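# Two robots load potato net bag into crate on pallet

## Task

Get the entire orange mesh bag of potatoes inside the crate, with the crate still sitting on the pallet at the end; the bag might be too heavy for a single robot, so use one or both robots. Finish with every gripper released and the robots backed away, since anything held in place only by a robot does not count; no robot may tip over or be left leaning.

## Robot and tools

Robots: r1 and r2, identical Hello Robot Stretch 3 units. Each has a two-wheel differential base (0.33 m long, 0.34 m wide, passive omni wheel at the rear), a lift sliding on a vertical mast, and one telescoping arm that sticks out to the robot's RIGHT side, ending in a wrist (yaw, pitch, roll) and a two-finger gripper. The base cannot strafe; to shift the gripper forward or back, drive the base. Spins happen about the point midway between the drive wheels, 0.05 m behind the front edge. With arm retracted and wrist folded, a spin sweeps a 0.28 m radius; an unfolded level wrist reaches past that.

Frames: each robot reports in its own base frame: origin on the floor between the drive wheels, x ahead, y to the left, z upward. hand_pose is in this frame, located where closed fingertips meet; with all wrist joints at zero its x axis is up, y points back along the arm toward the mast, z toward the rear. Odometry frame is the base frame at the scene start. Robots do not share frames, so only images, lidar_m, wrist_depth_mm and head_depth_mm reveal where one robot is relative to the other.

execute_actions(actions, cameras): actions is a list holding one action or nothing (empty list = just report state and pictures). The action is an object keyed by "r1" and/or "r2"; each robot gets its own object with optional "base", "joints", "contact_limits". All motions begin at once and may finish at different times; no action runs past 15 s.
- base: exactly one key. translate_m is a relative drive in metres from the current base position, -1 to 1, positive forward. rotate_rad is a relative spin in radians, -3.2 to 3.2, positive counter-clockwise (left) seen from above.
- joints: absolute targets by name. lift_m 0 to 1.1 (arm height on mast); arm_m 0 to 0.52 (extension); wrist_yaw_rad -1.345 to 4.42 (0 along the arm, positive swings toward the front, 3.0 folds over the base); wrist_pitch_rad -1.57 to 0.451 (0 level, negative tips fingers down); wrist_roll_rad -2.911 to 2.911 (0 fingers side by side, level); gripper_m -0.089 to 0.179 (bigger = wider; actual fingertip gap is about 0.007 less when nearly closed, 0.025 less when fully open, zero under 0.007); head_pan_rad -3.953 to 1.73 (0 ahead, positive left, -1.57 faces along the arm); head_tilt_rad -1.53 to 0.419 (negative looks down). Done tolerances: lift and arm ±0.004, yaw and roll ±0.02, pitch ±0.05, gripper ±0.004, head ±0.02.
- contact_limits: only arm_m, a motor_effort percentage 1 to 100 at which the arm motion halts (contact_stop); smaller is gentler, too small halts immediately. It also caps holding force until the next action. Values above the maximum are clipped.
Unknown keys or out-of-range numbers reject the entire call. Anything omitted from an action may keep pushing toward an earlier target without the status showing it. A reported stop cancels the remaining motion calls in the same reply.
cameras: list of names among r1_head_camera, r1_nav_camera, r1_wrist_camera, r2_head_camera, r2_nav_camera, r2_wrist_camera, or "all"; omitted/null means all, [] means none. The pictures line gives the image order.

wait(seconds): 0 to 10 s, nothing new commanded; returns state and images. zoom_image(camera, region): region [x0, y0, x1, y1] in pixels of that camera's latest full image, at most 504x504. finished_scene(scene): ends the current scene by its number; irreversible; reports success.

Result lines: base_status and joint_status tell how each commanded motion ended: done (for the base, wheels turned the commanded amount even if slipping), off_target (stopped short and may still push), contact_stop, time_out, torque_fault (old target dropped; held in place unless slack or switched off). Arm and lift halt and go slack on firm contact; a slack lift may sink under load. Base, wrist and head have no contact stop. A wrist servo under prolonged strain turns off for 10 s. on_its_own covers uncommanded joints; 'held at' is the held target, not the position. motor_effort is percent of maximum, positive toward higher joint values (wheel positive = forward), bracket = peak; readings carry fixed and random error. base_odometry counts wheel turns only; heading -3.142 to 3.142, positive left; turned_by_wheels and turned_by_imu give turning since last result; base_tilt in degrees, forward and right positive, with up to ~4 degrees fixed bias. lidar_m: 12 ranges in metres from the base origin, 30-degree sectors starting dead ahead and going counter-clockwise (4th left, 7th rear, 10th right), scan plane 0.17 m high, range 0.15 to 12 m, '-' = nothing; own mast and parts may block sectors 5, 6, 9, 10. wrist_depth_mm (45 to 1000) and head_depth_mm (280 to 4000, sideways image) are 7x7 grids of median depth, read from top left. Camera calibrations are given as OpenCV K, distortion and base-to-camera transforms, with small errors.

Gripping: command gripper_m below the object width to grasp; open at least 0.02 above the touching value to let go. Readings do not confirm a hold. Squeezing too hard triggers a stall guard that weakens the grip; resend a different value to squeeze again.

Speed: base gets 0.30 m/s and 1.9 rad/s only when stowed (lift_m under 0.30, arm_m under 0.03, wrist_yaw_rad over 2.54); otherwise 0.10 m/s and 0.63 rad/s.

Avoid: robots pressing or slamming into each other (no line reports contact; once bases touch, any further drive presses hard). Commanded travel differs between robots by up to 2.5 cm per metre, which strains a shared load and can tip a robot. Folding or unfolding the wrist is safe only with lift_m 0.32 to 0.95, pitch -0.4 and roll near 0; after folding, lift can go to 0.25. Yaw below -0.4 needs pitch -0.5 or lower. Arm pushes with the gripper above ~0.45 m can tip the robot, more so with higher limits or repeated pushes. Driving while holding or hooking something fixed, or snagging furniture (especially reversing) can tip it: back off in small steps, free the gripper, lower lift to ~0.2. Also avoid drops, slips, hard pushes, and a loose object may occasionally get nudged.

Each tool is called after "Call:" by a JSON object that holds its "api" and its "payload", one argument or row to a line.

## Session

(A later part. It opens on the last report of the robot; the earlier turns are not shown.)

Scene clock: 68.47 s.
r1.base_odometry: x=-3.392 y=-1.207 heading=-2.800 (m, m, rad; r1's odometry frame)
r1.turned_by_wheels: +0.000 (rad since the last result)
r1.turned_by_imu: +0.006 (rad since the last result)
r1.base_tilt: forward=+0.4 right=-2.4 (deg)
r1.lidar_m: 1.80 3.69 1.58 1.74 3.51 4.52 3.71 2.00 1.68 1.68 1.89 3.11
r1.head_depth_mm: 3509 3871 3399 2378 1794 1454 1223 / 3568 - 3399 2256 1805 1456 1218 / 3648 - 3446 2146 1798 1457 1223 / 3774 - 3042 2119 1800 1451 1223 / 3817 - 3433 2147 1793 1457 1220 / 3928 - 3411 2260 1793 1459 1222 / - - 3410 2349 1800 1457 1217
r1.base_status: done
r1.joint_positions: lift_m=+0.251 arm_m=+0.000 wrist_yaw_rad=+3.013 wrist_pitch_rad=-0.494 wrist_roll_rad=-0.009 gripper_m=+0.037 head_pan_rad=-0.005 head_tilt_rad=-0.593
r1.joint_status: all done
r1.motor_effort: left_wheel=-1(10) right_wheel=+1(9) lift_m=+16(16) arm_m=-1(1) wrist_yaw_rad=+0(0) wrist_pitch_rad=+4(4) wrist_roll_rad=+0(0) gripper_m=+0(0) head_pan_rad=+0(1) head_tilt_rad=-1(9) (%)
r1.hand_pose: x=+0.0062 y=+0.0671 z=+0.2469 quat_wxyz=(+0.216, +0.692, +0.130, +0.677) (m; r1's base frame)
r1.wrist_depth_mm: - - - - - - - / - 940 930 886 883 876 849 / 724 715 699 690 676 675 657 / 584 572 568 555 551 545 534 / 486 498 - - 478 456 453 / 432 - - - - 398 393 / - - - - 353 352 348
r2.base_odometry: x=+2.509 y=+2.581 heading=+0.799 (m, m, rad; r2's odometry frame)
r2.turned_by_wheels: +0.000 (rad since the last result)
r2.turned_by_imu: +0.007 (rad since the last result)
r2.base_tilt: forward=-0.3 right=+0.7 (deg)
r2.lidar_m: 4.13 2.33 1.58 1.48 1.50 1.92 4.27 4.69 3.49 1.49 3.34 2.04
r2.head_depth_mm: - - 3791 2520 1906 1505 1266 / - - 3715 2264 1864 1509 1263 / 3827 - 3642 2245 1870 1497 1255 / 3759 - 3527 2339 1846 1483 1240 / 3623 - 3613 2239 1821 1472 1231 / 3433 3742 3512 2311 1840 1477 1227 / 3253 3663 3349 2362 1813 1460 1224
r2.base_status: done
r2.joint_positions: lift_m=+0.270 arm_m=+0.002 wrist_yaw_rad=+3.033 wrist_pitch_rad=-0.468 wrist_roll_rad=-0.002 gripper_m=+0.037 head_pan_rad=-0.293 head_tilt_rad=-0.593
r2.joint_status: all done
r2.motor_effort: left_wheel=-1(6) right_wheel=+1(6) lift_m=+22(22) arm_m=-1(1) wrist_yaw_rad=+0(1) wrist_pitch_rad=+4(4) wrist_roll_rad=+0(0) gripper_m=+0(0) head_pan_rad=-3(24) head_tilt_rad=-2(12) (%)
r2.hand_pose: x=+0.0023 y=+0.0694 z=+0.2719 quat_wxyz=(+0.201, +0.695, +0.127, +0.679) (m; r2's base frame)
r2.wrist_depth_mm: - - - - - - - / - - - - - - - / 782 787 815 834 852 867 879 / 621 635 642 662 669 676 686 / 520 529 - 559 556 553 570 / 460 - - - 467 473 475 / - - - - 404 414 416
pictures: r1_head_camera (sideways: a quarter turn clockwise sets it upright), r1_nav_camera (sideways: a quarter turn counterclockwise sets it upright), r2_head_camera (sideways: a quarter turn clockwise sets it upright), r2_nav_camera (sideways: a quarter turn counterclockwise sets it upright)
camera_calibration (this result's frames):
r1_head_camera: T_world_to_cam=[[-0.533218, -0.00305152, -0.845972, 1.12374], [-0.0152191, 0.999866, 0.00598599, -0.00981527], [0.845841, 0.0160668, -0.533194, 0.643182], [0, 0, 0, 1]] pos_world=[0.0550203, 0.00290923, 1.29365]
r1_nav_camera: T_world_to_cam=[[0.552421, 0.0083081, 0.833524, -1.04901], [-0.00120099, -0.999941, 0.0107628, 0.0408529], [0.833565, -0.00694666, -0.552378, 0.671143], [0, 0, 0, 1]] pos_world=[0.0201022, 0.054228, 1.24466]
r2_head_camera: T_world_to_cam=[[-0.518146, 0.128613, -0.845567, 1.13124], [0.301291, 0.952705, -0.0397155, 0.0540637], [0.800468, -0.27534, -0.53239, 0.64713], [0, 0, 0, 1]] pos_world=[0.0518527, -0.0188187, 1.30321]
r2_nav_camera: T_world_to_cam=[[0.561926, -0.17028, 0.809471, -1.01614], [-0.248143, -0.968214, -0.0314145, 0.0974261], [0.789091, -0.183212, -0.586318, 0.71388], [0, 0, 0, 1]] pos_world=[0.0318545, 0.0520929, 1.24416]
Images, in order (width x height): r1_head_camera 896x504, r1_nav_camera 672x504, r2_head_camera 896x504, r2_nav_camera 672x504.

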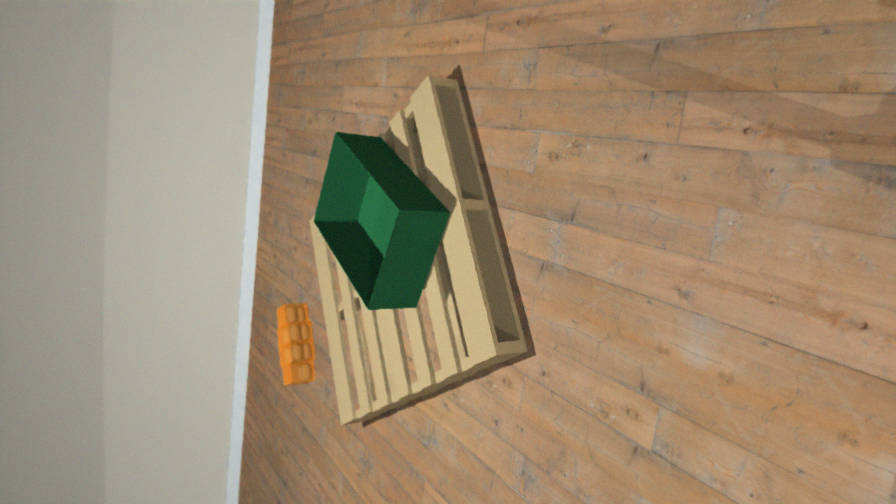

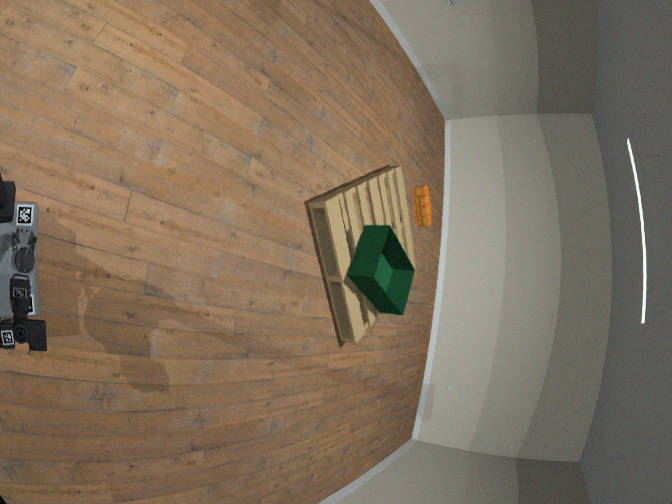

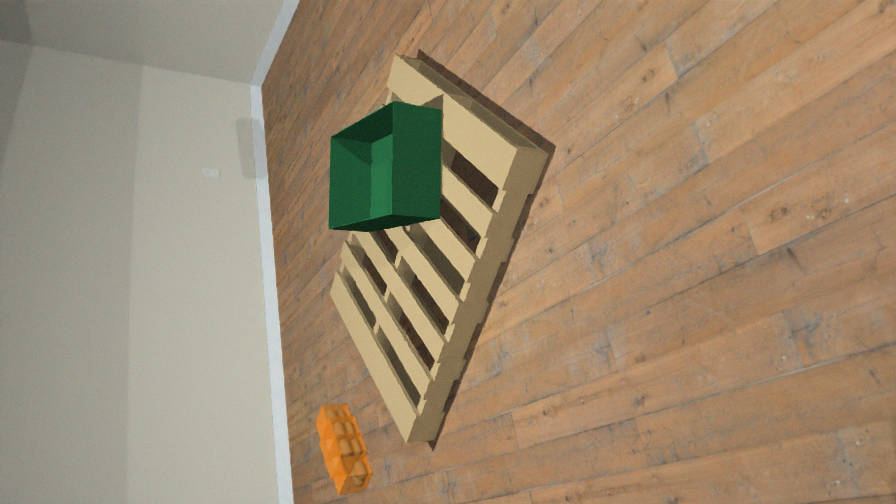

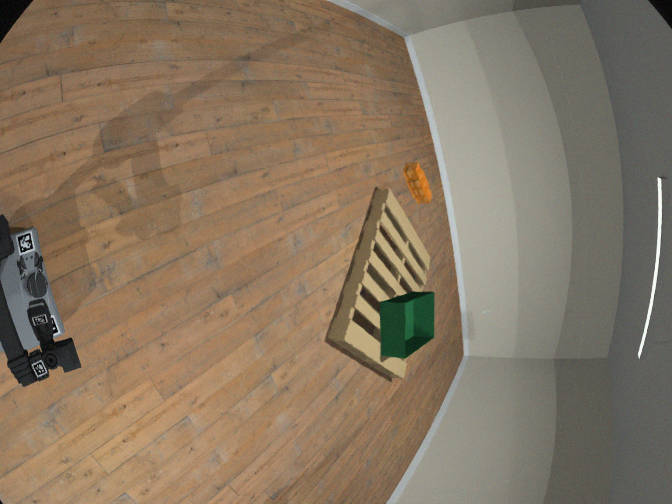

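Call:
{"api": "execute_actions", "payload": {
  "actions": [
    {"r1":{"base":{"rotate_rad":-0.536}},"r2":{"base":{"rotate_rad":0.248}}}
  ],
  "cameras": []
}}

Call:
{"api": "execute_actions", "payload": {
  "actions": [
    {"r1":{"base":{"translate_m":1}},"r2":{"base":{"translate_m":1}}}
  ],
  "cameras": []
}}

Call:
{"api": "execute_actions", "payload": {
  "actions": [
    {"r1":{"base":{"translate_m":1}},"r2":{"base":{"translate_m":1}}}
  ],
  "cameras": []
}}

Call:
{"api": "execute_actions", "payload": {
  "actions": [
    {"r1":{"base":{"rotate_rad":-2.21},"joints":{"head_pan_rad":-2.2,"head_tilt_rad":-0.8}},"r2":{"base":{"translate_m":0.75}}}
  ],
  "cameras": []
}}

Call:
{"api": "execute_actions", "payload": {
  "actions": [
    {"r2":{"base":{"rotate_rad":0.48},"joints":{"head_pan_rad":-1.57,"head_tilt_rad":-0.9}}}
  ],
  "cameras": ["r1_head_camera","r1_nav_camera","r2_head_camera","r2_nav_camera"]
}}

Scene clock: 149.37 s.
r1.base_odometry: x=-3.392 y=-1.207 heading=+2.947 (m, m, rad; r1's odometry frame)
r1.turned_by_wheels: -0.536 (rad since the last result)
r1.turned_by_imu: -0.526 (rad since the last result)
r1.base_tilt: forward=+0.4 right=-2.4 (deg)
r1.lidar_m: 3.09 1.80 3.70 1.58 1.72 3.50 4.52 3.71 2.01 1.68 1.68 1.89
r1.head_depth_mm: 2463 2591 2736 2350 1800 1459 1222 / 2950 3118 3174 2365 1791 1455 1222 / 3730 3959 3422 2348 1785 1453 1222 / 3833 - 3420 2343 1804 1452 1219 / 3762 - 3420 2342 1793 1454 1222 / 3601 3984 3388 2242 1804 1461 1224 / 3506 3846 3386 2121 1793 1453 1224
r1.base_status: done
r1.joint_positions: lift_m=+0.251 arm_m=+0.000 wrist_yaw_rad=+3.013 wrist_pitch_rad=-0.494 wrist_roll_rad=-0.009 gripper_m=+0.037 head_pan_rad=-0.005 head_tilt_rad=-0.593
r1.joint_status: not commanded
r1.motor_effort: left_wheel=+3(10) right_wheel=-2(9) lift_m=+16(16) arm_m=-1(1) wrist_yaw_rad=+1(0) wrist_pitch_rad=+5(5) wrist_roll_rad=+1(0) gripper_m=+0(0) head_pan_rad=-1(0) head_tilt_rad=-2(2) (%)
r1.hand_pose: x=+0.0062 y=+0.0671 z=+0.2468 quat_wxyz=(+0.216, +0.692, +0.130, +0.677) (m; r1's base frame)
r1.wrist_depth_mm: - - - - - - - / - 952 922 897 868 856 837 / 719 713 704 687 679 665 657 / 584 578 571 561 557 547 539 / 488 500 - - 475 462 455 / 433 - - - - 396 392 / - - - - 353 351 347
r2.base_odometry: x=+2.509 y=+2.581 heading=+1.047 (m, m, rad; r2's odometry frame)
r2.turned_by_wheels: +0.248 (rad since the last result)
r2.turned_by_imu: +0.245 (rad since the last result)
r2.base_tilt: forward=-0.3 right=+0.6 (deg)
r2.lidar_m: 3.68 1.84 1.49 1.48 1.62 2.50 4.61 4.11 3.30 1.45 2.11 2.04
r2.head_depth_mm: 3624 - 3746 2174 1863 1525 1261 / 3577 - 3786 2336 1879 1501 1252 / 3484 3881 3641 2262 1881 1505 1253 / 3383 3710 3526 2357 1847 1494 1243 / 3451 3749 3546 2405 1833 1479 1227 / 3353 3618 3506 2392 1825 1474 1229 / 3290 3648 3452 2367 1820 1468 1225
r2.base_status: done
r2.joint_positions: lift_m=+0.270 arm_m=+0.002 wrist_yaw_rad=+3.033 wrist_pitch_rad=-0.468 wrist_roll_rad=-0.002 gripper_m=+0.037 head_pan_rad=-0.293 head_tilt_rad=-0.593
r2.joint_status: not commanded
r2.motor_effort: left_wheel=+0(5) right_wheel=+1(6) lift_m=+22(22) arm_m=-1(1) wrist_yaw_rad=+0(1) wrist_pitch_rad=+4(4) wrist_roll_rad=+0(0) gripper_m=+0(0) head_pan_rad=-4(3) head_tilt_rad=-3(2) (%)
r2.hand_pose: x=+0.0023 y=+0.0694 z=+0.2719 quat_wxyz=(+0.201, +0.695, +0.127, +0.679) (m; r2's base frame)
r2.wrist_depth_mm: - - - - - - - / - - - - - - - / 782 793 820 822 852 889 883 / 620 632 654 655 663 678 689 / 520 533 - 558 548 558 564 / 460 - - - 471 476 476 / - - - - 405 410 416
pictures: none
No camera images: the call's "cameras" was empty. Leave "cameras" out to get every camera's image.

Scene clock: 154.40 s.
r1.base_odometry: x=-4.373 y=-1.014 heading=+2.948 (m, m, rad; r1's odometry frame)
r1.turned_by_wheels: +0.000 (rad since the last result)
r1.turned_by_imu: +0.006 (rad since the last result)
r1.base_tilt: forward=+0.4 right=-2.3 (deg)
r1.lidar_m: 2.56 1.11 1.01 2.04 2.17 3.85 5.47 2.97 1.64 1.37 1.37 1.55
r1.head_depth_mm: 2042 2129 2256 2250 1798 1459 1224 / 2435 2580 2760 2345 1796 1456 1216 / 2944 3223 3211 2350 1790 1453 1225 / 2966 3282 3381 2344 1793 1453 1225 / 2846 3166 3440 2346 1789 1456 1220 / 2791 3053 3265 2338 1788 1445 1220 / 2680 2967 3186 2347 1791 1413 1223
r1.base_status: done
r1.joint_positions: lift_m=+0.251 arm_m=+0.000 wrist_yaw_rad=+3.013 wrist_pitch_rad=-0.494 wrist_roll_rad=-0.009 gripper_m=+0.037 head_pan_rad=-0.005 head_tilt_rad=-0.593
r1.joint_status: not commanded
r1.motor_effort: left_wheel=+1(11) right_wheel=-1(5) lift_m=+16(16) arm_m=-1(1) wrist_yaw_rad=+0(0) wrist_pitch_rad=+5(4) wrist_roll_rad=+0(0) gripper_m=+0(0) head_pan_rad=+0(0) head_tilt_rad=-2(1) (%)
r1.hand_pose: x=+0.0062 y=+0.0671 z=+0.2468 quat_wxyz=(+0.216, +0.692, +0.130, +0.677) (m; r1's base frame)
r1.wrist_depth_mm: - - - - - 837 756 / - 954 932 913 878 833 805 / 735 713 700 697 681 674 656 / 580 572 562 559 546 544 535 / 487 496 - - 480 459 454 / 431 - - - - 396 394 / - - - - 354 350 349
r2.base_odometry: x=+3.009 y=+3.448 heading=+1.047 (m, m, rad; r2's odometry frame)
r2.turned_by_wheels: +0.000 (rad since the last result)
r2.turned_by_imu: +0.007 (rad since the last result)
r2.base_tilt: forward=-0.2 right=+0.6 (deg)
r2.lidar_m: 3.14 1.64 1.34 1.32 1.45 2.26 5.61 4.27 3.45 1.91 1.39 3.15
r2.head_depth_mm: 2790 3064 3344 2489 1773 1457 1260 / 2726 3018 3261 2506 1777 1507 1253 / 2663 2951 3185 2352 1749 1492 1254 / 2651 2892 3133 2358 1840 1477 1235 / 2619 2830 3150 2416 1846 1485 1234 / 2571 2787 3000 2399 1830 1490 1233 / 2507 2789 2999 2368 1805 1459 1217
r2.base_status: done
r2.joint_positions: lift_m=+0.270 arm_m=+0.002 wrist_yaw_rad=+3.033 wrist_pitch_rad=-0.468 wrist_roll_rad=-0.002 gripper_m=+0.037 head_pan_rad=-0.293 head_tilt_rad=-0.593
r2.joint_status: not commanded
r2.motor_effort: left_wheel=+0(5) right_wheel=+1(7) lift_m=+22(22) arm_m=-1(1) wrist_yaw_rad=+1(0) wrist_pitch_rad=+4(4) wrist_roll_rad=+0(0) gripper_m=+0(0) head_pan_rad=-3(4) head_tilt_rad=-2(2) (%)
r2.hand_pose: x=+0.0023 y=+0.0694 z=+0.2719 quat_wxyz=(+0.201, +0.695, +0.127, +0.679) (m; r2's base frame)
r2.wrist_depth_mm: - - - - - - - / - - - - - - - / 776 787 821 836 859 867 865 / 625 624 647 661 662 676 686 / 523 534 - 555 546 560 565 / 458 - - - 466 473 482 / - - - - 405 408 414
pictures: none
No camera images: the call's "cameras" was empty. Leave "cameras" out to get every camera's image.

Scene clock: 159.43 s.
r1.base_odometry: x=-5.354 y=-0.821 heading=+2.948 (m, m, rad; r1's odometry frame)
r1.turned_by_wheels: +0.000 (rad since the last result)
r1.turned_by_imu: +0.006 (rad since the last result)
r1.base_tilt: forward=+0.5 right=-2.4 (deg)
r1.lidar_m: 2.02 2.36 0.79 0.77 0.81 4.20 6.44 2.33 1.27 1.08 1.07 1.22
r1.head_depth_mm: 1602 1682 1769 1863 1792 1456 1219 / 1923 2038 2174 2190 1807 1456 1222 / 2132 2359 2630 2355 1796 1457 1221 / 2078 2303 2573 2343 1794 1448 1224 / 2008 2225 2492 2330 1799 1452 1221 / 1956 2156 2398 2341 1798 1460 1219 / 1906 2084 2329 2344 1792 1450 1222
r1.base_status: done
r1.joint_positions: lift_m=+0.251 arm_m=+0.000 wrist_yaw_rad=+3.013 wrist_pitch_rad=-0.494 wrist_roll_rad=-0.009 gripper_m=+0.037 head_pan_rad=-0.005 head_tilt_rad=-0.594
r1.joint_status: not commanded
r1.motor_effort: left_wheel=+2(11) right_wheel=+0(6) lift_m=+16(16) arm_m=-1(1) wrist_yaw_rad=+0(0) wrist_pitch_rad=+4(4) wrist_roll_rad=+1(0) gripper_m=+0(0) head_pan_rad=+0(0) head_tilt_rad=-3(2) (%)
r1.hand_pose: x=+0.0062 y=+0.0671 z=+0.2468 quat_wxyz=(+0.216, +0.692, +0.130, +0.677) (m; r1's base frame)
r1.wrist_depth_mm: - - 710 714 947 - - / 935 846 617 645 808 882 855 / 734 714 675 604 677 671 658 / 583 575 569 560 555 548 534 / 488 500 - - 477 458 460 / 427 - - - - 397 394 / - - - - 355 352 345
r2.base_odometry: x=+3.509 y=+4.314 heading=+1.047 (m, m, rad; r2's odometry frame)
r2.turned_by_wheels: +0.000 (rad since the last result)
r2.turned_by_imu: +0.007 (rad since the last result)
r2.base_tilt: forward=-0.2 right=+0.6 (deg)
r2.lidar_m: 2.17 1.44 1.18 1.17 1.28 2.01 6.57 4.45 1.30 1.31 2.67 2.18
r2.head_depth_mm: 1896 2068 2304 2514 1890 1508 1267 / 1876 2063 2308 2468 1879 1494 1262 / 1832 2028 2285 2412 1869 1489 1252 / 1808 1987 2205 2321 1843 1486 1238 / 1782 1967 2169 2321 1839 1476 1239 / 1771 1936 2126 2318 1818 1479 1234 / 1729 1905 2111 2253 1824 1458 1224
r2.base_status: done
r2.joint_positions: lift_m=+0.270 arm_m=+0.002 wrist_yaw_rad=+3.033 wrist_pitch_rad=-0.468 wrist_roll_rad=-0.002 gripper_m=+0.037 head_pan_rad=-0.293 head_tilt_rad=-0.594
r2.joint_status: not commanded
r2.motor_effort: left_wheel=+0(6) right_wheel=+1(6) lift_m=+22(22) arm_m=-1(1) wrist_yaw_rad=+1(1) wrist_pitch_rad=+4(4) wrist_roll_rad=+0(0) gripper_m=+0(0) head_pan_rad=-3(3) head_tilt_rad=-2(2) (%)
r2.hand_pose: x=+0.0023 y=+0.0694 z=+0.2719 quat_wxyz=(+0.201, +0.695, +0.127, +0.679) (m; r2's base frame)
r2.wrist_depth_mm: - - - - - - - / - - - - - - - / 781 781 820 826 853 859 882 / 630 634 657 655 662 682 682 / 522 520 - 556 550 553 564 / 461 - - - 464 475 477 / - - - - 405 412 413
pictures: none
No camera images: the call's "cameras" was empty. Leave "cameras" out to get every camera's image.

Scene clock: 163.63 s.
r1.base_odometry: x=-5.354 y=-0.821 heading=+0.738 (m, m, rad; r1's odometry frame)
r1.turned_by_wheels: -2.210 (rad since the last result)
r1.turned_by_imu: -2.165 (rad since the last result)
r1.base_tilt: forward=+0.4 right=-2.4 (deg)
r1.lidar_m: 1.35 1.09 1.07 1.17 1.79 2.36 2.56 0.77 0.79 4.03 6.19 2.78
r1.head_depth_mm: 3164 2721 2330 1515 1369 1242 1131 / 3207 3141 2305 1546 1283 1224 1134 / 3276 3101 2319 1570 1320 1198 1133 / 3301 3140 2320 1602 1337 1265 1144 / 3308 3137 2316 1715 1479 1300 1135 / 3288 3098 2311 1789 1523 1295 1137 / 3338 3132 2297 1834 1510 1296 1127
r1.base_status: done
r1.joint_positions: lift_m=+0.251 arm_m=+0.000 wrist_yaw_rad=+3.013 wrist_pitch_rad=-0.494 wrist_roll_rad=-0.009 gripper_m=+0.037 head_pan_rad=-2.193 head_tilt_rad=-0.790
r1.joint_status: all done
r1.motor_effort: left_wheel=+4(13) right_wheel=-3(9) lift_m=+16(16) arm_m=-1(1) wrist_yaw_rad=+0(0) wrist_pitch_rad=+5(5) wrist_roll_rad=+1(0) gripper_m=+1(0) head_pan_rad=-4(39) head_tilt_rad=-3(13) (%)
r1.hand_pose: x=+0.0062 y=+0.0670 z=+0.2468 quat_wxyz=(+0.216, +0.692, +0.130, +0.677) (m; r1's base frame)
r1.wrist_depth_mm: - - - - - 871 772 / - 953 926 925 867 871 783 / 724 716 700 680 681 676 654 / 588 585 569 566 551 548 540 / 489 496 - - 479 454 458 / 430 - - - - 397 394 / - - - - 352 352 348
r2.base_odometry: x=+3.884 y=+4.963 heading=+1.047 (m, m, rad; r2's odometry frame)
r2.turned_by_wheels: +0.000 (rad since the last result)
r2.turned_by_imu: +0.005 (rad since the last result)
r2.base_tilt: forward=-0.3 right=+0.6 (deg)
r2.lidar_m: 1.43 1.28 1.05 1.04 1.15 1.81 7.28 4.58 1.63 3.48 1.76 1.44
r2.head_depth_mm: 1242 1362 1517 1718 1846 1528 1262 / 1220 1338 1508 1690 1811 1516 1262 / 1201 1332 1465 1640 1800 1492 1245 / 1189 1314 1448 1624 1770 1488 1235 / 1169 1288 1435 1592 1746 1473 1235 / 1159 1260 1399 1561 1711 1462 1228 / 1138 1253 1373 1525 1693 1467 1223
r2.base_status: done
r2.joint_positions: lift_m=+0.270 arm_m=+0.002 wrist_yaw_rad=+3.033 wrist_pitch_rad=-0.468 wrist_roll_rad=-0.002 gripper_m=+0.037 head_pan_rad=-0.293 head_tilt_rad=-0.594
r2.joint_status: not commanded
r2.motor_effort: left_wheel=-1(5) right_wheel=+1(6) lift_m=+22(22) arm_m=-1(1) wrist_yaw_rad=+0(0) wrist_pitch_rad=+4(4) wrist_roll_rad=+0(0) gripper_m=+0(0) head_pan_rad=-3(5) head_tilt_rad=-2(1) (%)
r2.hand_pose: x=+0.0023 y=+0.0694 z=+0.2719 quat_wxyz=(+0.201, +0.695, +0.127, +0.679) (m; r2's base frame)
r2.wrist_depth_mm: - - - - 994 974 962 / - - - - - - - / 778 791 831 825 861 850 885 / 618 629 650 662 660 688 683 / 519 531 - 560 553 557 565 / 458 - - - 466 475 475 / - - - - 403 410 413
pictures: none
No camera images: the call's "cameras" was empty. Leave "cameras" out to get every camera's image.

Scene clock: 165.20 s.
r1.base_odometry: x=-5.354 y=-0.821 heading=+0.738 (m, m, rad; r1's odometry frame)
r1.turned_by_wheels: +0.000 (rad since the last result)
r1.turned_by_imu: +0.000 (rad since the last result)
r1.base_tilt: forward=+0.4 right=-2.4 (deg)
r1.lidar_m: 1.35 1.09 1.07 1.17 1.79 2.36 2.57 0.77 0.79 4.04 6.15 2.78
r1.head_depth_mm: 3142 2705 2317 1518 1369 1243 1134 / 3194 3130 2328 1560 1288 1224 1135 / 3252 3143 2309 1570 1319 1196 1136 / 3254 3140 2325 1599 1338 1275 1141 / 3259 3160 2318 1708 1476 1296 1134 / 3288 3112 2325 1783 1513 1295 1134 / 3319 3145 2317 1838 1517 1295 1131
r1.base_status: not commanded
r1.joint_positions: lift_m=+0.251 arm_m=+0.000 wrist_yaw_rad=+3.013 wrist_pitch_rad=-0.494 wrist_roll_rad=-0.009 gripper_m=+0.037 head_pan_rad=-2.193 head_tilt_rad=-0.790
r1.joint_status: not commanded
r1.motor_effort: left_wheel=+2(2) right_wheel=-2(2) lift_m=+16(16) arm_m=-1(1) wrist_yaw_rad=+0(0) wrist_pitch_rad=+4(4) wrist_roll_rad=+0(0) gripper_m=+0(0) head_pan_rad=-3(4) head_tilt_rad=-3(3) (%)
r1.hand_pose: x=+0.0062 y=+0.0670 z=+0.2468 quat_wxyz=(+0.216, +0.692, +0.130, +0.677) (m; r1's base frame)
r1.wrist_depth_mm: - - - - - 863 782 / - 938 937 895 881 862 796 / 729 718 700 694 685 664 659 / 584 578 566 557 552 550 538 / 490 500 - - 481 463 451 / 431 - - - - 401 398 / - - - - 353 348 348
r2.base_odometry: x=+3.884 y=+4.963 heading=+1.527 (m, m, rad; r2's odometry frame)
r2.turned_by_wheels: +0.480 (rad since the last result)
r2.turned_by_imu: +0.475 (rad since the last result)
r2.base_tilt: forward=-0.3 right=+0.6 (deg)
r2.lidar_m: 1.33 1.05 1.04 1.13 1.70 7.29 4.75 1.64 3.70 1.82 1.45 1.43
r2.head_depth_mm: 3220 2737 2125 1754 1469 1269 1133 / 2863 2655 2095 1727 1461 1256 1127 / 2421 2620 2072 1717 1418 1263 1137 / 2092 2399 2059 1712 1408 1259 1122 / 1845 2121 2036 1685 1439 1241 1121 / 1660 1860 1947 1677 1413 1247 1100 / 1493 1666 1831 1653 1409 1235 1092
r2.base_status: done
r2.joint_positions: lift_m=+0.270 arm_m=+0.002 wrist_yaw_rad=+3.033 wrist_pitch_rad=-0.468 wrist_roll_rad=-0.002 gripper_m=+0.037 head_pan_rad=-1.563 head_tilt_rad=-0.889
r2.joint_status: all done
r2.motor_effort: left_wheel=+0(5) right_wheel=+1(6) lift_m=+22(22) arm_m=-1(1) wrist_yaw_rad=+1(0) wrist_pitch_rad=+4(4) wrist_roll_rad=+0(0) gripper_m=+0(0) head_pan_rad=-4(39) head_tilt_rad=-3(23) (%)
r2.hand_pose: x=+0.0023 y=+0.0694 z=+0.2719 quat_wxyz=(+0.201, +0.695, +0.127, +0.679) (m; r2's base frame)
r2.wrist_depth_mm: - - - - - 905 805 / - - - - - 968 831 / 788 798 825 835 848 866 840 / 629 630 653 647 668 680 686 / 518 527 - 557 550 557 565 / 458 - - - 464 475 478 / - - - - 405 413 416
pictures: r1_head_camera (sideways: a quarter turn clockwise sets it upright), r1_nav_camera (sideways: a quarter turn counterclockwise sets it upright), r2_head_camera (sideways: a quarter turn clockwise sets it upright), r2_nav_camera (sideways: a quarter turn counterclockwise sets it upright)
camera_calibration (this result's frames):
r1_head_camera: T_world_to_cam=[[0.39686, 0.5628, -0.725092, 0.960493], [0.823124, -0.567777, 0.0098198, -0.0199183], [-0.406164, -0.600738, -0.688582, 0.852961], [0, 0, 0, 1]] pos_world=[-0.0183441, -0.0394687, 1.28397]
r1_nav_camera: T_world_to_cam=[[-0.402053, -0.579216, 0.709128, -0.881037], [-0.815777, 0.578283, 0.00982171, 0.0470497], [-0.415766, -0.574541, -0.705012, 0.877313], [0, 0, 0, 1]] pos_world=[0.0489148, -0.033466, 1.24282]
r2_head_camera: T_world_to_cam=[[-0.0325975, 0.756299, -0.653413, 0.877828], [0.9991, 0.00690172, -0.0418547, 0.0525762], [-0.027145, -0.65419, -0.755843, 0.942841], [0, 0, 0, 1]] pos_world=[0.00167952, -0.0474667, 1.28842]
r2_nav_camera: T_world_to_cam=[[0.00568325, -0.797601, 0.603159, -0.743876], [-0.998338, -0.03912, -0.0423244, 0.116191], [0.0573535, -0.601916, -0.796497, 0.991705], [0, 0, 0, 1]] pos_world=[0.0633482, 0.00815247, 1.24348]
Images, in order (width x height): r1_head_camera 896x504, r1_nav_camera 672x504, r2_head_camera 896x504, r2_nav_camera 672x504.

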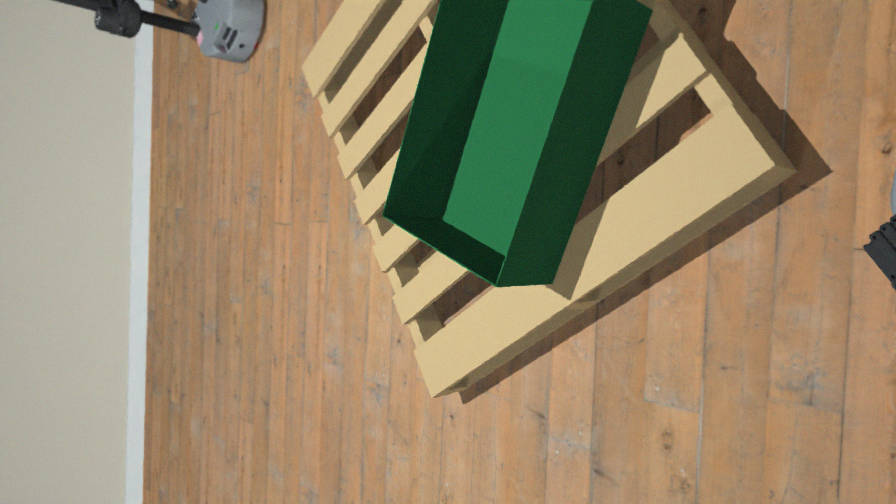

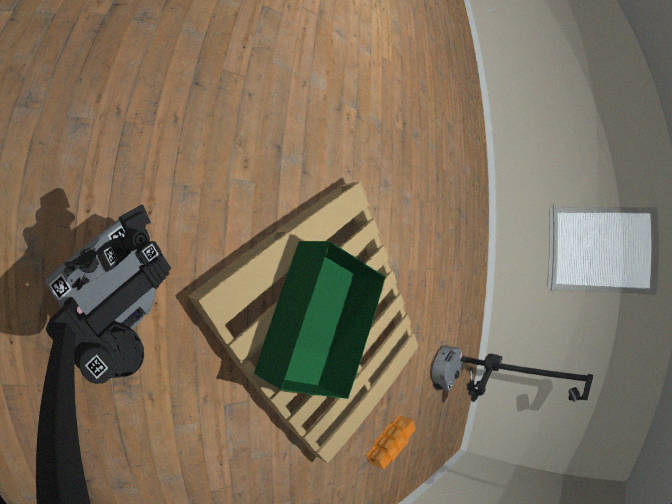

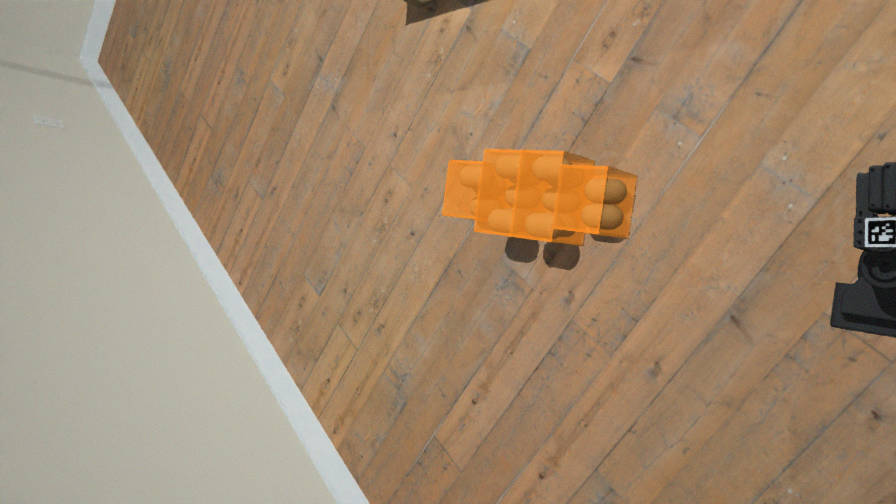

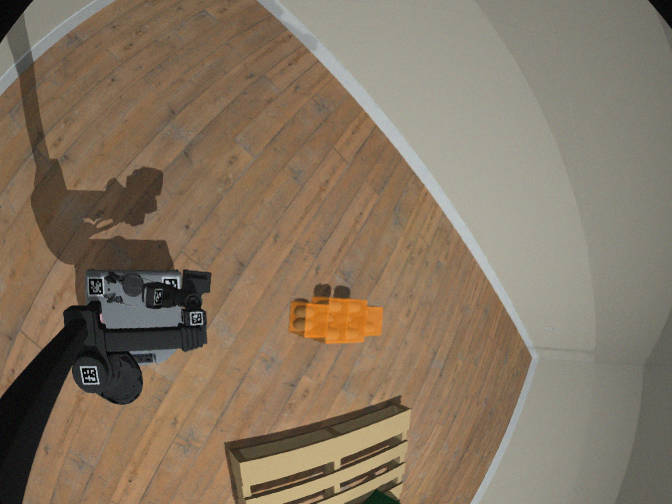

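Call:
{"api": "execute_actions", "payload": {
  "actions": [
    {"r1":{"base":{"rotate_rad":-0.06},"joints":{"lift_m":0.45,"wrist_pitch_rad":-0.4}},"r2":{"joints":{"lift_m":0.45,"wrist_pitch_rad":-0.4}}}
  ],
  "cameras": []
}}

Call:
{"api": "execute_actions", "payload": {
  "actions": [
    {"r1":{"joints":{"wrist_yaw_rad":0,"gripper_m":0.1}},"r2":{"joints":{"wrist_yaw_rad":0,"gripper_m":0.179}}}
  ],
  "cameras": []
}}

Call:
{"api": "execute_actions", "payload": {
  "actions": [
    {"r1":{"base":{"translate_m":-0.74},"joints":{"wrist_pitch_rad":-1.57,"head_pan_rad":-1.57,"head_tilt_rad":-1.1}},"r2":{"joints":{"wrist_pitch_rad":-1.57,"arm_m":0.3}}}
  ],
  "cameras": ["r1_head_camera","r1_wrist_camera","r2_head_camera","r2_wrist_camera"]
}}

Scene clock: 199.30 s.
r1.base_odometry: x=-5.354 y=-0.821 heading=+0.678 (m, m, rad; r1's odometry frame)
r1.turned_by_wheels: -0.060 (rad since the last result)
r1.turned_by_imu: -0.060 (rad since the last result)
r1.base_tilt: forward=+0.5 right=-2.4 (deg)
r1.lidar_m: 1.41 1.10 1.07 1.15 1.66 2.36 2.51 0.77 0.78 3.95 5.71 3.22
r1.head_depth_mm: 3142 2700 2306 1512 1311 1264 1138 / 3290 3181 2153 1555 1280 1226 1135 / 3235 3103 2327 1559 1307 1185 1133 / 3245 3107 2316 1549 1302 1248 1179 / 3250 3143 2313 1759 1416 1293 1152 / 3236 3098 2296 1717 1520 1295 1133 / 3272 3110 2296 1836 1524 1303 1132
r1.base_status: done
r1.joint_positions: lift_m=+0.449 arm_m=+0.000 wrist_yaw_rad=+3.013 wrist_pitch_rad=-0.420 wrist_roll_rad=-0.009 gripper_m=+0.037 head_pan_rad=-2.193 head_tilt_rad=-0.791
r1.joint_status: all done
r1.motor_effort: left_wheel=+3(10) right_wheel=-3(9) lift_m=+66(70) arm_m=-1(1) wrist_yaw_rad=+0(0) wrist_pitch_rad=+5(6) wrist_roll_rad=+0(0) gripper_m=+0(0) head_pan_rad=-4(3) head_tilt_rad=-2(2) (%)
r1.hand_pose: x=+0.0075 y=+0.0770 z=+0.4615 quat_wxyz=(+0.191, +0.696, +0.104, +0.684) (m; r1's base frame)
r1.wrist_depth_mm: - - - - - 854 777 / - - - - - 908 833 / - - - - - - 881 / - - 968 919 925 907 885 / 801 802 - 772 782 753 746 / 690 677 - 651 654 641 634 / 590 580 - 593 566 565 555
r2.base_odometry: x=+3.884 y=+4.963 heading=+1.527 (m, m, rad; r2's odometry frame)
r2.turned_by_wheels: +0.000 (rad since the last result)
r2.turned_by_imu: +0.000 (rad since the last result)
r2.base_tilt: forward=-0.2 right=+0.6 (deg)
r2.lidar_m: 1.33 1.06 1.04 1.13 1.70 7.28 4.74 1.63 3.70 1.83 1.45 1.43
r2.head_depth_mm: 3226 2701 2136 1736 1473 1268 1128 / 2837 2677 2090 1722 1458 1265 1122 / 2460 2560 2081 1724 1403 1262 1151 / 2076 2413 2035 1701 1408 1246 1144 / 1840 2122 2029 1683 1440 1251 1114 / 1676 1870 1973 1668 1429 1241 1105 / 1497 1673 1843 1649 1410 1235 1093
r2.base_status: not commanded
r2.joint_positions: lift_m=+0.450 arm_m=+0.002 wrist_yaw_rad=+3.033 wrist_pitch_rad=-0.419 wrist_roll_rad=-0.002 gripper_m=+0.037 head_pan_rad=-1.563 head_tilt_rad=-0.889
r2.joint_status: all done
r2.motor_effort: left_wheel=-1(1) right_wheel=+2(2) lift_m=+38(41) arm_m=-1(1) wrist_yaw_rad=+1(1) wrist_pitch_rad=+6(6) wrist_roll_rad=+0(0) gripper_m=+0(0) head_pan_rad=-4(5) head_tilt_rad=-4(3) (%)
r2.hand_pose: x=+0.0030 y=+0.0758 z=+0.4621 quat_wxyz=(+0.184, +0.698, +0.110, +0.684) (m; r2's base frame)
r2.wrist_depth_mm: - - - - - 896 789 / - - - - - 951 853 / - - - - - - 893 / 980 984 - - - - 954 / 808 810 - 830 859 867 883 / 681 691 - 693 718 736 727 / 586 593 604 612 608 621 627
pictures: none
No camera images: the call's "cameras" was empty. Leave "cameras" out to get every camera's image.

Scene clock: 201.83 s.
r1.base_odometry: x=-5.354 y=-0.821 heading=+0.678 (m, m, rad; r1's odometry frame)
r1.turned_by_wheels: +0.000 (rad since the last result)
r1.turned_by_imu: +0.000 (rad since the last result)
r1.base_tilt: forward=+0.4 right=-2.4 (deg)
r1.lidar_m: 1.42 1.10 1.08 1.14 1.66 2.35 2.51 0.77 0.78 3.95 5.76 3.22
r1.head_depth_mm: 3161 2709 2295 1516 1309 1271 1134 / 3276 3120 2151 1553 1281 1228 1134 / 3248 3138 2314 1561 1309 1180 1133 / 3275 3133 2327 1558 1310 1250 1173 / 3241 3116 2313 1755 1409 1296 1162 / 3265 3125 2312 1727 1514 1294 1148 / 3242 3127 2328 1836 1521 1300 1120
r1.base_status: not commanded
r1.joint_positions: lift_m=+0.449 arm_m=+0.000 wrist_yaw_rad=+0.002 wrist_pitch_rad=-0.420 wrist_roll_rad=-0.009 gripper_m=+0.100 head_pan_rad=-2.193 head_tilt_rad=-0.791
r1.joint_status: all done
r1.motor_effort: left_wheel=+3(3) right_wheel=-3(3) lift_m=+67(67) arm_m=-1(1) wrist_yaw_rad=-1(2) wrist_pitch_rad=+6(6) wrist_roll_rad=+0(0) gripper_m=+0(80) head_pan_rad=-4(3) head_tilt_rad=-3(2) (%)
r1.hand_pose: x=-0.0210 y=-0.3696 z=+0.4615 quat_wxyz=(+0.695, +0.149, -0.688, -0.146) (m; r1's base frame)
r1.wrist_depth_mm: - - - - - - - / - - - - - - - / - - - - - - 717 / - - 967 931 898 706 504 / 802 796 808 777 769 614 536 / 679 680 656 663 660 530 520 / 582 578 579 571 563 547 440
r2.base_odometry: x=+3.884 y=+4.963 heading=+1.527 (m, m, rad; r2's odometry frame)
r2.turned_by_wheels: +0.000 (rad since the last result)
r2.turned_by_imu: +0.000 (rad since the last result)
r2.base_tilt: forward=-0.1 right=+0.6 (deg)
r2.lidar_m: 1.33 1.06 1.04 1.13 1.71 7.26 4.73 1.64 3.70 1.82 1.45 1.43
r2.head_depth_mm: 3255 2699 2105 1720 1472 1281 1128 / 2897 2710 2094 1725 1464 1277 1120 / 2418 2556 2083 1715 1405 1266 1155 / 2120 2408 2071 1706 1412 1269 - / 1858 2119 2039 1688 1434 1254 1107 / 1655 1874 1968 1673 1424 1244 1098 / 1488 1667 1832 1649 1414 1241 1098
r2.base_status: not commanded
r2.joint_positions: lift_m=+0.450 arm_m=+0.002 wrist_yaw_rad=+0.002 wrist_pitch_rad=-0.419 wrist_roll_rad=-0.002 gripper_m=+0.179 head_pan_rad=-1.563 head_tilt_rad=-0.889
r2.joint_status: all done
r2.motor_effort: left_wheel=-1(0) right_wheel=+2(1) lift_m=+38(38) arm_m=-1(1) wrist_yaw_rad=-1(1) wrist_pitch_rad=+5(6) wrist_roll_rad=+0(0) gripper_m=+0(98) head_pan_rad=-3(4) head_tilt_rad=-4(4) (%)
r2.hand_pose: x=-0.0211 y=-0.3714 z=+0.4621 quat_wxyz=(+0.693, +0.148, -0.690, -0.147) (m; r2's base frame)
r2.wrist_depth_mm: 993 - - - - - - / - - - - - - - / - - - - - - - / - - - - 960 - 967 / 835 809 833 819 795 888 843 / - 680 683 706 692 729 734 / 586 594 606 612 606 619 623
pictures: none
No camera images: the call's "cameras" was empty. Leave "cameras" out to get every camera's image.

Scene clock: 210.30 s.
r1.base_odometry: x=-5.931 y=-1.285 heading=+0.678 (m, m, rad; r1's odometry frame)
r1.turned_by_wheels: +0.000 (rad since the last result)
r1.turned_by_imu: -0.007 (rad since the last result)
r1.base_tilt: forward=+0.4 right=-2.4 (deg)
r1.lidar_m: 1.97 1.52 1.49 1.58 1.78 1.75 1.86 2.69 0.38 0.29 0.48 4.51
r1.head_depth_mm: 2160 1860 1526 1372 1176 1185 1105 / 2169 1860 1540 1243 1189 1185 - / 2168 1860 1442 1285 1185 - - / 2153 1855 1409 1310 1177 1207 - / 2159 1864 1401 1302 1182 1193 1093 / 2168 1855 1462 1310 1210 1193 1093 / 2166 1855 1623 1450 1269 1191 1093
r1.base_status: done
r1.joint_positions: lift_m=+0.449 arm_m=+0.000 wrist_yaw_rad=+0.002 wrist_pitch_rad=-1.548 wrist_roll_rad=-0.009 gripper_m=+0.100 head_pan_rad=-1.577 head_tilt_rad=-1.086
r1.joint_status: all done
joint sent to its limit — the command would take r1.wrist_pitch_rad past its lower limit, so that joint was sent only as far as its limit.
r1.motor_effort: left_wheel=+2(4) right_wheel=-2(8) lift_m=+67(67) arm_m=-1(1) wrist_yaw_rad=-2(2) wrist_pitch_rad=-1(6) wrist_roll_rad=+0(0) gripper_m=+0(0) head_pan_rad=+3(34) head_tilt_rad=-4(19) (%)
r1.hand_pose: x=-0.0217 y=-0.1271 z=+0.3312 quat_wxyz=(+0.509, +0.497, -0.502, -0.492) (m; r1's base frame)
r1.wrist_depth_mm: 338 350 346 340 343 324 340 / 469 461 457 455 452 450 446 / 475 478 475 461 467 460 459 / 500 492 484 - - 475 474 / 513 504 505 - - - 495 / 525 529 522 - - 507 509 / 543 551 539 - - - 522
r2.base_odometry: x=+3.884 y=+4.963 heading=+1.527 (m, m, rad; r2's odometry frame)
r2.turned_by_wheels: +0.000 (rad since the last result)
r2.turned_by_imu: +0.000 (rad since the last result)
r2.base_tilt: forward=-0.2 right=+0.6 (deg)
r2.lidar_m: 1.33 1.06 1.04 1.13 1.70 7.31 4.75 1.64 2.23 1.83 1.45 1.43
r2.head_depth_mm: 3239 2734 2141 1744 1466 1273 1126 / 2890 2708 2103 1722 1463 1273 1119 / 2430 2594 2079 1717 1426 1251 1113 / 2113 2410 2084 1696 - 1248 1112 / 1854 2117 2027 1687 1420 1256 1101 / 1648 1864 1962 1682 1408 1240 1099 / 1501 1686 1862 1657 1415 1233 1101
r2.base_status: not commanded
r2.joint_positions: lift_m=+0.450 arm_m=+0.300 wrist_yaw_rad=+0.000 wrist_pitch_rad=-1.564 wrist_roll_rad=-0.002 gripper_m=+0.179 head_pan_rad=-1.563 head_tilt_rad=-0.889
r2.joint_status: all done
r2.motor_effort: left_wheel=+0(1) right_wheel=+1(1) lift_m=+38(38) arm_m=+1(1) wrist_yaw_rad=+1(1) wrist_pitch_rad=-2(6) wrist_roll_rad=+0(0) gripper_m=+0(1) head_pan_rad=-3(4) head_tilt_rad=-3(3) (%)
r2.hand_pose: x=-0.0216 y=-0.4222 z=+0.3320 quat_wxyz=(+0.502, +0.499, -0.501, -0.498) (m; r2's base frame)
r2.wrist_depth_mm: 461 461 461 461 460 458 459 / 474 481 475 474 476 471 471 / 496 490 491 490 488 491 495 / 509 512 505 505 505 506 499 / 518 526 526 521 524 519 520 / - 540 547 551 538 542 545 / 567 568 565 - 556 556 567
pictures: r1_head_camera (sideways: a quarter turn clockwise sets it upright), r1_wrist_camera, r2_head_camera (sideways: a quarter turn clockwise sets it upright), r2_wrist_camera
camera_calibration (this result's frames):
r1_head_camera: T_world_to_cam=[[-0.000417947, 0.870053, -0.492958, 0.660467], [0.999851, 0.00887245, 0.0148119, -0.0274907], [0.0172608, -0.492878, -0.869927, 1.08617], [0, 0, 0, 1]] pos_world=[0.00901449, -0.0390496, 1.27088]
r1_wrist_camera: T_world_to_cam=[[-0.999663, 0.0108552, -0.0235659, -0.00907047], [0.0062749, 0.982459, 0.186372, 0.0958246], [0.0251757, 0.186161, -0.982197, 0.511663], [0, 0, 0, 1]] pos_world=[-0.0225502, -0.189297, 0.484481]
r2_head_camera: T_world_to_cam=[[-0.032397, 0.756308, -0.653413, 0.877827], [0.999102, 0.00663684, -0.0418547, 0.0525762], [-0.0273184, -0.654182, -0.755843, 0.942842], [0, 0, 0, 1]] pos_world=[0.00166694, -0.0474655, 1.28842]
r2_wrist_camera: T_world_to_cam=[[-0.999412, -0.0339466, 0.00489874, -0.0463248], [-0.0321898, 0.977663, 0.2077, 0.370681], [-0.01184, 0.20742, -0.97818, 0.579041], [0, 0, 0, 1]] pos_world=[-0.0275095, -0.484078, 0.489643]
Images, in order (width x height): r1_head_camera 896x504, r1_wrist_camera 644x364, r2_head_camera 896x504, r2_wrist_camera 644x364.

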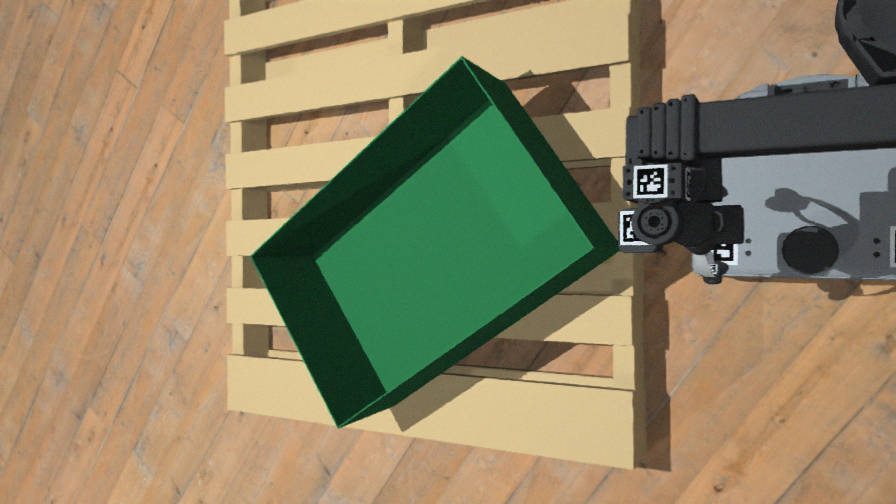

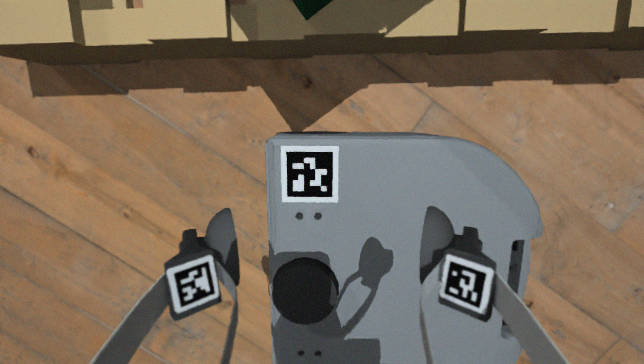

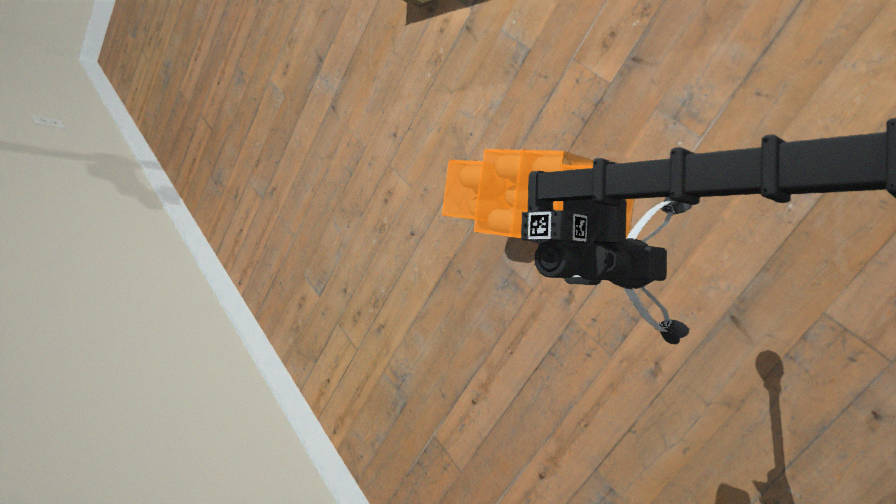

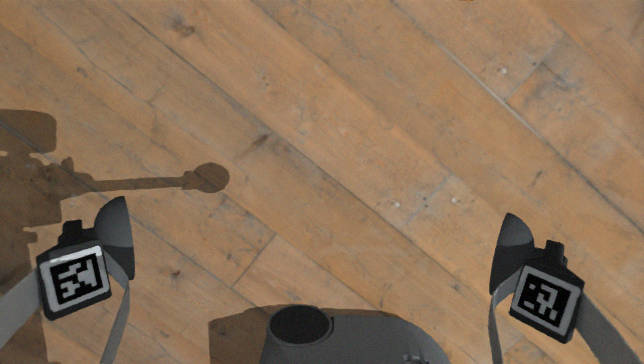

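Call:
{"api": "execute_actions", "payload": {
  "actions": [
    {"r1":{"joints":{"lift_m":0.37}}}
  ],
  "cameras": []
}}

Call:
{"api": "execute_actions", "payload": {
  "actions": [
    {"r1":{"joints":{"arm_m":0.3}}}
  ],
  "cameras": ["r1_head_camera","r1_wrist_camera"]
}}

Scene clock: 219.63 s.
r1.base_odometry: x=-5.931 y=-1.285 heading=+0.678 (m, m, rad; r1's odometry frame)
r1.turned_by_wheels: +0.000 (rad since the last result)
r1.turned_by_imu: -0.001 (rad since the last result)
r1.base_tilt: forward=+0.4 right=-2.4 (deg)
r1.lidar_m: 1.97 1.52 1.49 1.58 1.78 1.75 1.86 2.69 0.38 0.29 0.48 4.52
r1.head_depth_mm: 2157 1860 1523 1367 1178 1189 1123 / 2163 1867 1548 1238 1198 1202 - / 2166 1862 1453 1294 1165 - - / 2162 1850 1414 1304 1175 1205 - / 2155 1855 1387 1304 1182 1186 1094 / 2164 1857 1470 1301 1214 1186 1089 / 2161 1863 1627 1455 1273 1189 1097
r1.base_status: not commanded
r1.joint_positions: lift_m=+0.371 arm_m=+0.000 wrist_yaw_rad=+0.002 wrist_pitch_rad=-1.548 wrist_roll_rad=-0.009 gripper_m=+0.100 head_pan_rad=-1.577 head_tilt_rad=-1.086
r1.joint_status: all done
r1.motor_effort: left_wheel=+4(3) right_wheel=-2(2) lift_m=+16(62) arm_m=-1(2) wrist_yaw_rad=-2(2) wrist_pitch_rad=-2(2) wrist_roll_rad=+0(0) gripper_m=+0(0) head_pan_rad=+3(3) head_tilt_rad=-5(4) (%)
r1.hand_pose: x=-0.0217 y=-0.1271 z=+0.2528 quat_wxyz=(+0.508, +0.497, -0.502, -0.492) (m; r1's base frame)
r1.wrist_depth_mm: 286 290 296 304 310 314 318 / 388 386 383 381 377 380 376 / 403 397 393 391 389 387 386 / 414 415 408 - - - 395 / 430 427 421 - - - 412 / 441 441 - - - - 424 / 459 455 458 - - - 442
r2.base_odometry: x=+3.884 y=+4.963 heading=+1.527 (m, m, rad; r2's odometry frame)
r2.turned_by_wheels: +0.000 (rad since the last result)
r2.turned_by_imu: +0.000 (rad since the last result)
r2.base_tilt: forward=-0.2 right=+0.6 (deg)
r2.lidar_m: 1.33 1.05 1.04 1.13 1.71 7.27 4.74 1.64 2.22 1.83 1.45 1.43
r2.head_depth_mm: 3225 2684 2141 1736 1481 1281 1128 / 2861 2676 2090 1719 1458 1270 1124 / 2470 2592 2078 1707 1420 1255 1115 / 2086 2377 2049 1688 - 1249 1115 / 1859 2140 2047 1701 1436 1248 1104 / 1653 1868 1990 1683 1435 1242 1097 / 1499 1664 1845 1670 1416 1232 1098
r2.base_status: not commanded
r2.joint_positions: lift_m=+0.450 arm_m=+0.300 wrist_yaw_rad=+0.000 wrist_pitch_rad=-1.564 wrist_roll_rad=-0.002 gripper_m=+0.179 head_pan_rad=-1.563 head_tilt_rad=-0.889
r2.joint_status: not commanded
r2.motor_effort: left_wheel=-1(1) right_wheel=+2(1) lift_m=+38(38) arm_m=+2(2) wrist_yaw_rad=+1(1) wrist_pitch_rad=-1(1) wrist_roll_rad=+0(0) gripper_m=+0(0) head_pan_rad=-3(4) head_tilt_rad=-3(4) (%)
r2.hand_pose: x=-0.0216 y=-0.4222 z=+0.3320 quat_wxyz=(+0.502, +0.499, -0.501, -0.498) (m; r2's base frame)
r2.wrist_depth_mm: 461 460 460 460 461 460 464 / 479 479 476 476 481 477 473 / 494 491 494 490 489 487 491 / 510 507 505 504 514 501 504 / 520 526 524 529 520 520 519 / - 543 544 542 543 541 535 / 565 563 566 - 558 551 564
pictures: none
No camera images: the call's "cameras" was empty. Leave "cameras" out to get every camera's image.

Scene clock: 223.07 s.
r1.base_odometry: x=-5.931 y=-1.285 heading=+0.678 (m, m, rad; r1's odometry frame)
r1.turned_by_wheels: +0.000 (rad since the last result)
r1.turned_by_imu: -0.001 (rad since the last result)
r1.base_tilt: forward=+0.4 right=-2.4 (deg)
r1.lidar_m: 1.97 1.52 1.49 1.58 1.78 1.75 1.86 2.69 0.50 0.39 0.64 4.54
r1.head_depth_mm: 2160 1857 1524 1370 1177 1189 1117 / 2148 1846 1497 1266 1245 1205 - / 2178 1845 1395 1367 1192 1218 - / 2168 1850 1439 1310 1164 1218 - / 2164 1860 1413 1301 1194 1185 1091 / 2169 1854 1399 1330 1214 1189 1090 / 2176 1856 1627 1452 1272 1192 1091
r1.base_status: not commanded
r1.joint_positions: lift_m=+0.371 arm_m=+0.299 wrist_yaw_rad=-0.003 wrist_pitch_rad=-1.554 wrist_roll_rad=-0.003 gripper_m=+0.100 head_pan_rad=-1.577 head_tilt_rad=-1.086
r1.joint_status: all done
r1.motor_effort: left_wheel=+1(4) right_wheel=+0(11) lift_m=+16(16) arm_m=+6(7) wrist_yaw_rad=+3(4) wrist_pitch_rad=+0(3) wrist_roll_rad=-3(5) gripper_m=-2(2) head_pan_rad=+2(3) head_tilt_rad=-5(4) (%)
r1.hand_pose: x=-0.0216 y=-0.4246 z=+0.2529 quat_wxyz=(+0.504, +0.496, -0.503, -0.496) (m; r1's base frame)
r1.wrist_depth_mm: 131 204 257 256 253 252 196 / 109 151 263 262 261 242 141 / 99 120 221 271 267 163 110 / 394 103 161 278 192 123 94 / 405 299 126 196 139 102 389 / 323 328 106 145 109 294 318 / 460 459 319 115 276 445 440
r2.base_odometry: x=+3.884 y=+4.963 heading=+1.527 (m, m, rad; r2's odometry frame)
r2.turned_by_wheels: +0.000 (rad since the last result)
r2.turned_by_imu: +0.000 (rad since the last result)
r2.base_tilt: forward=-0.3 right=+0.6 (deg)
r2.lidar_m: 1.33 1.06 1.04 1.13 1.71 7.27 4.72 1.57 2.22 1.82 1.45 1.43
r2.head_depth_mm: 3243 2687 2143 1711 1474 1273 1125 / 2877 2684 2102 1740 1458 1270 1128 / 2412 2582 2079 1705 1422 1257 1114 / 2104 2371 2054 1686 - 1248 1109 / 1866 2129 2050 1675 1429 1249 1106 / 1665 1856 1961 1662 1423 1240 1104 / 1501 1676 1858 1666 1410 1225 1094
r2.base_status: not commanded
r2.joint_positions: lift_m=+0.450 arm_m=+0.300 wrist_yaw_rad=+0.000 wrist_pitch_rad=-1.564 wrist_roll_rad=-0.002 gripper_m=+0.179 head_pan_rad=-1.563 head_tilt_rad=-0.889
r2.joint_status: not commanded
r2.motor_effort: left_wheel=-1(1) right_wheel=+1(2) lift_m=+38(38) arm_m=+1(2) wrist_yaw_rad=+0(1) wrist_pitch_rad=-2(2) wrist_roll_rad=+0(0) gripper_m=+0(0) head_pan_rad=-3(4) head_tilt_rad=-4(4) (%)
r2.hand_pose: x=-0.0216 y=-0.4222 z=+0.3320 quat_wxyz=(+0.502, +0.499, -0.501, -0.498) (m; r2's base frame)
r2.wrist_depth_mm: 458 461 460 461 461 456 461 / 475 471 476 474 473 477 471 / 493 491 488 491 493 491 489 / 507 509 506 508 506 502 502 / 523 527 524 526 522 519 519 / - 540 544 537 543 537 540 / 568 564 563 - 558 562 565
pictures: r1_head_camera (sideways: a quarter turn clockwise sets it upright), r1_wrist_camera
camera_calibration (this result's frames):
r1_head_camera: T_world_to_cam=[[-0.000426965, 0.870226, -0.492653, 0.660071], [0.999851, 0.00887883, 0.0148171, -0.0274975], [0.0172684, -0.492574, -0.870099, 1.08639], [0, 0, 0, 1]] pos_world=[0.00901501, -0.0390387, 1.27086]
r1_wrist_camera: T_world_to_cam=[[-0.999492, 0.021451, -0.0235759, -0.00309259], [0.0165162, 0.981153, 0.192526, 0.400729], [0.0272614, 0.192039, -0.981009, 0.492409], [0, 0, 0, 1]] pos_world=[-0.0231333, -0.487672, 0.405834]
Images, in order (width x height): r1_head_camera 896x504, r1_wrist_camera 644x364.

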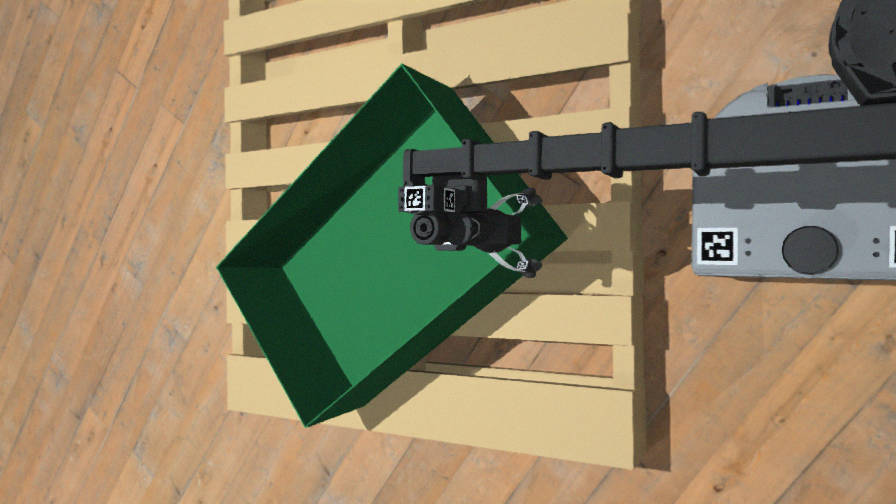

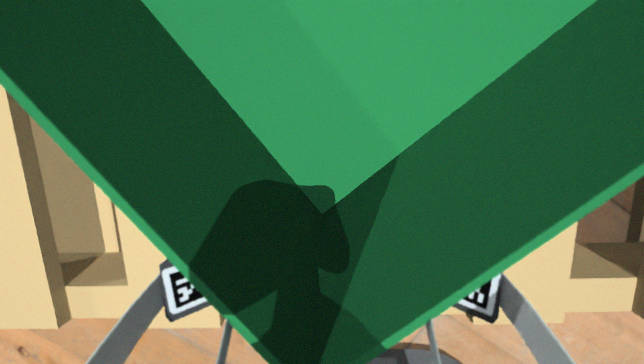

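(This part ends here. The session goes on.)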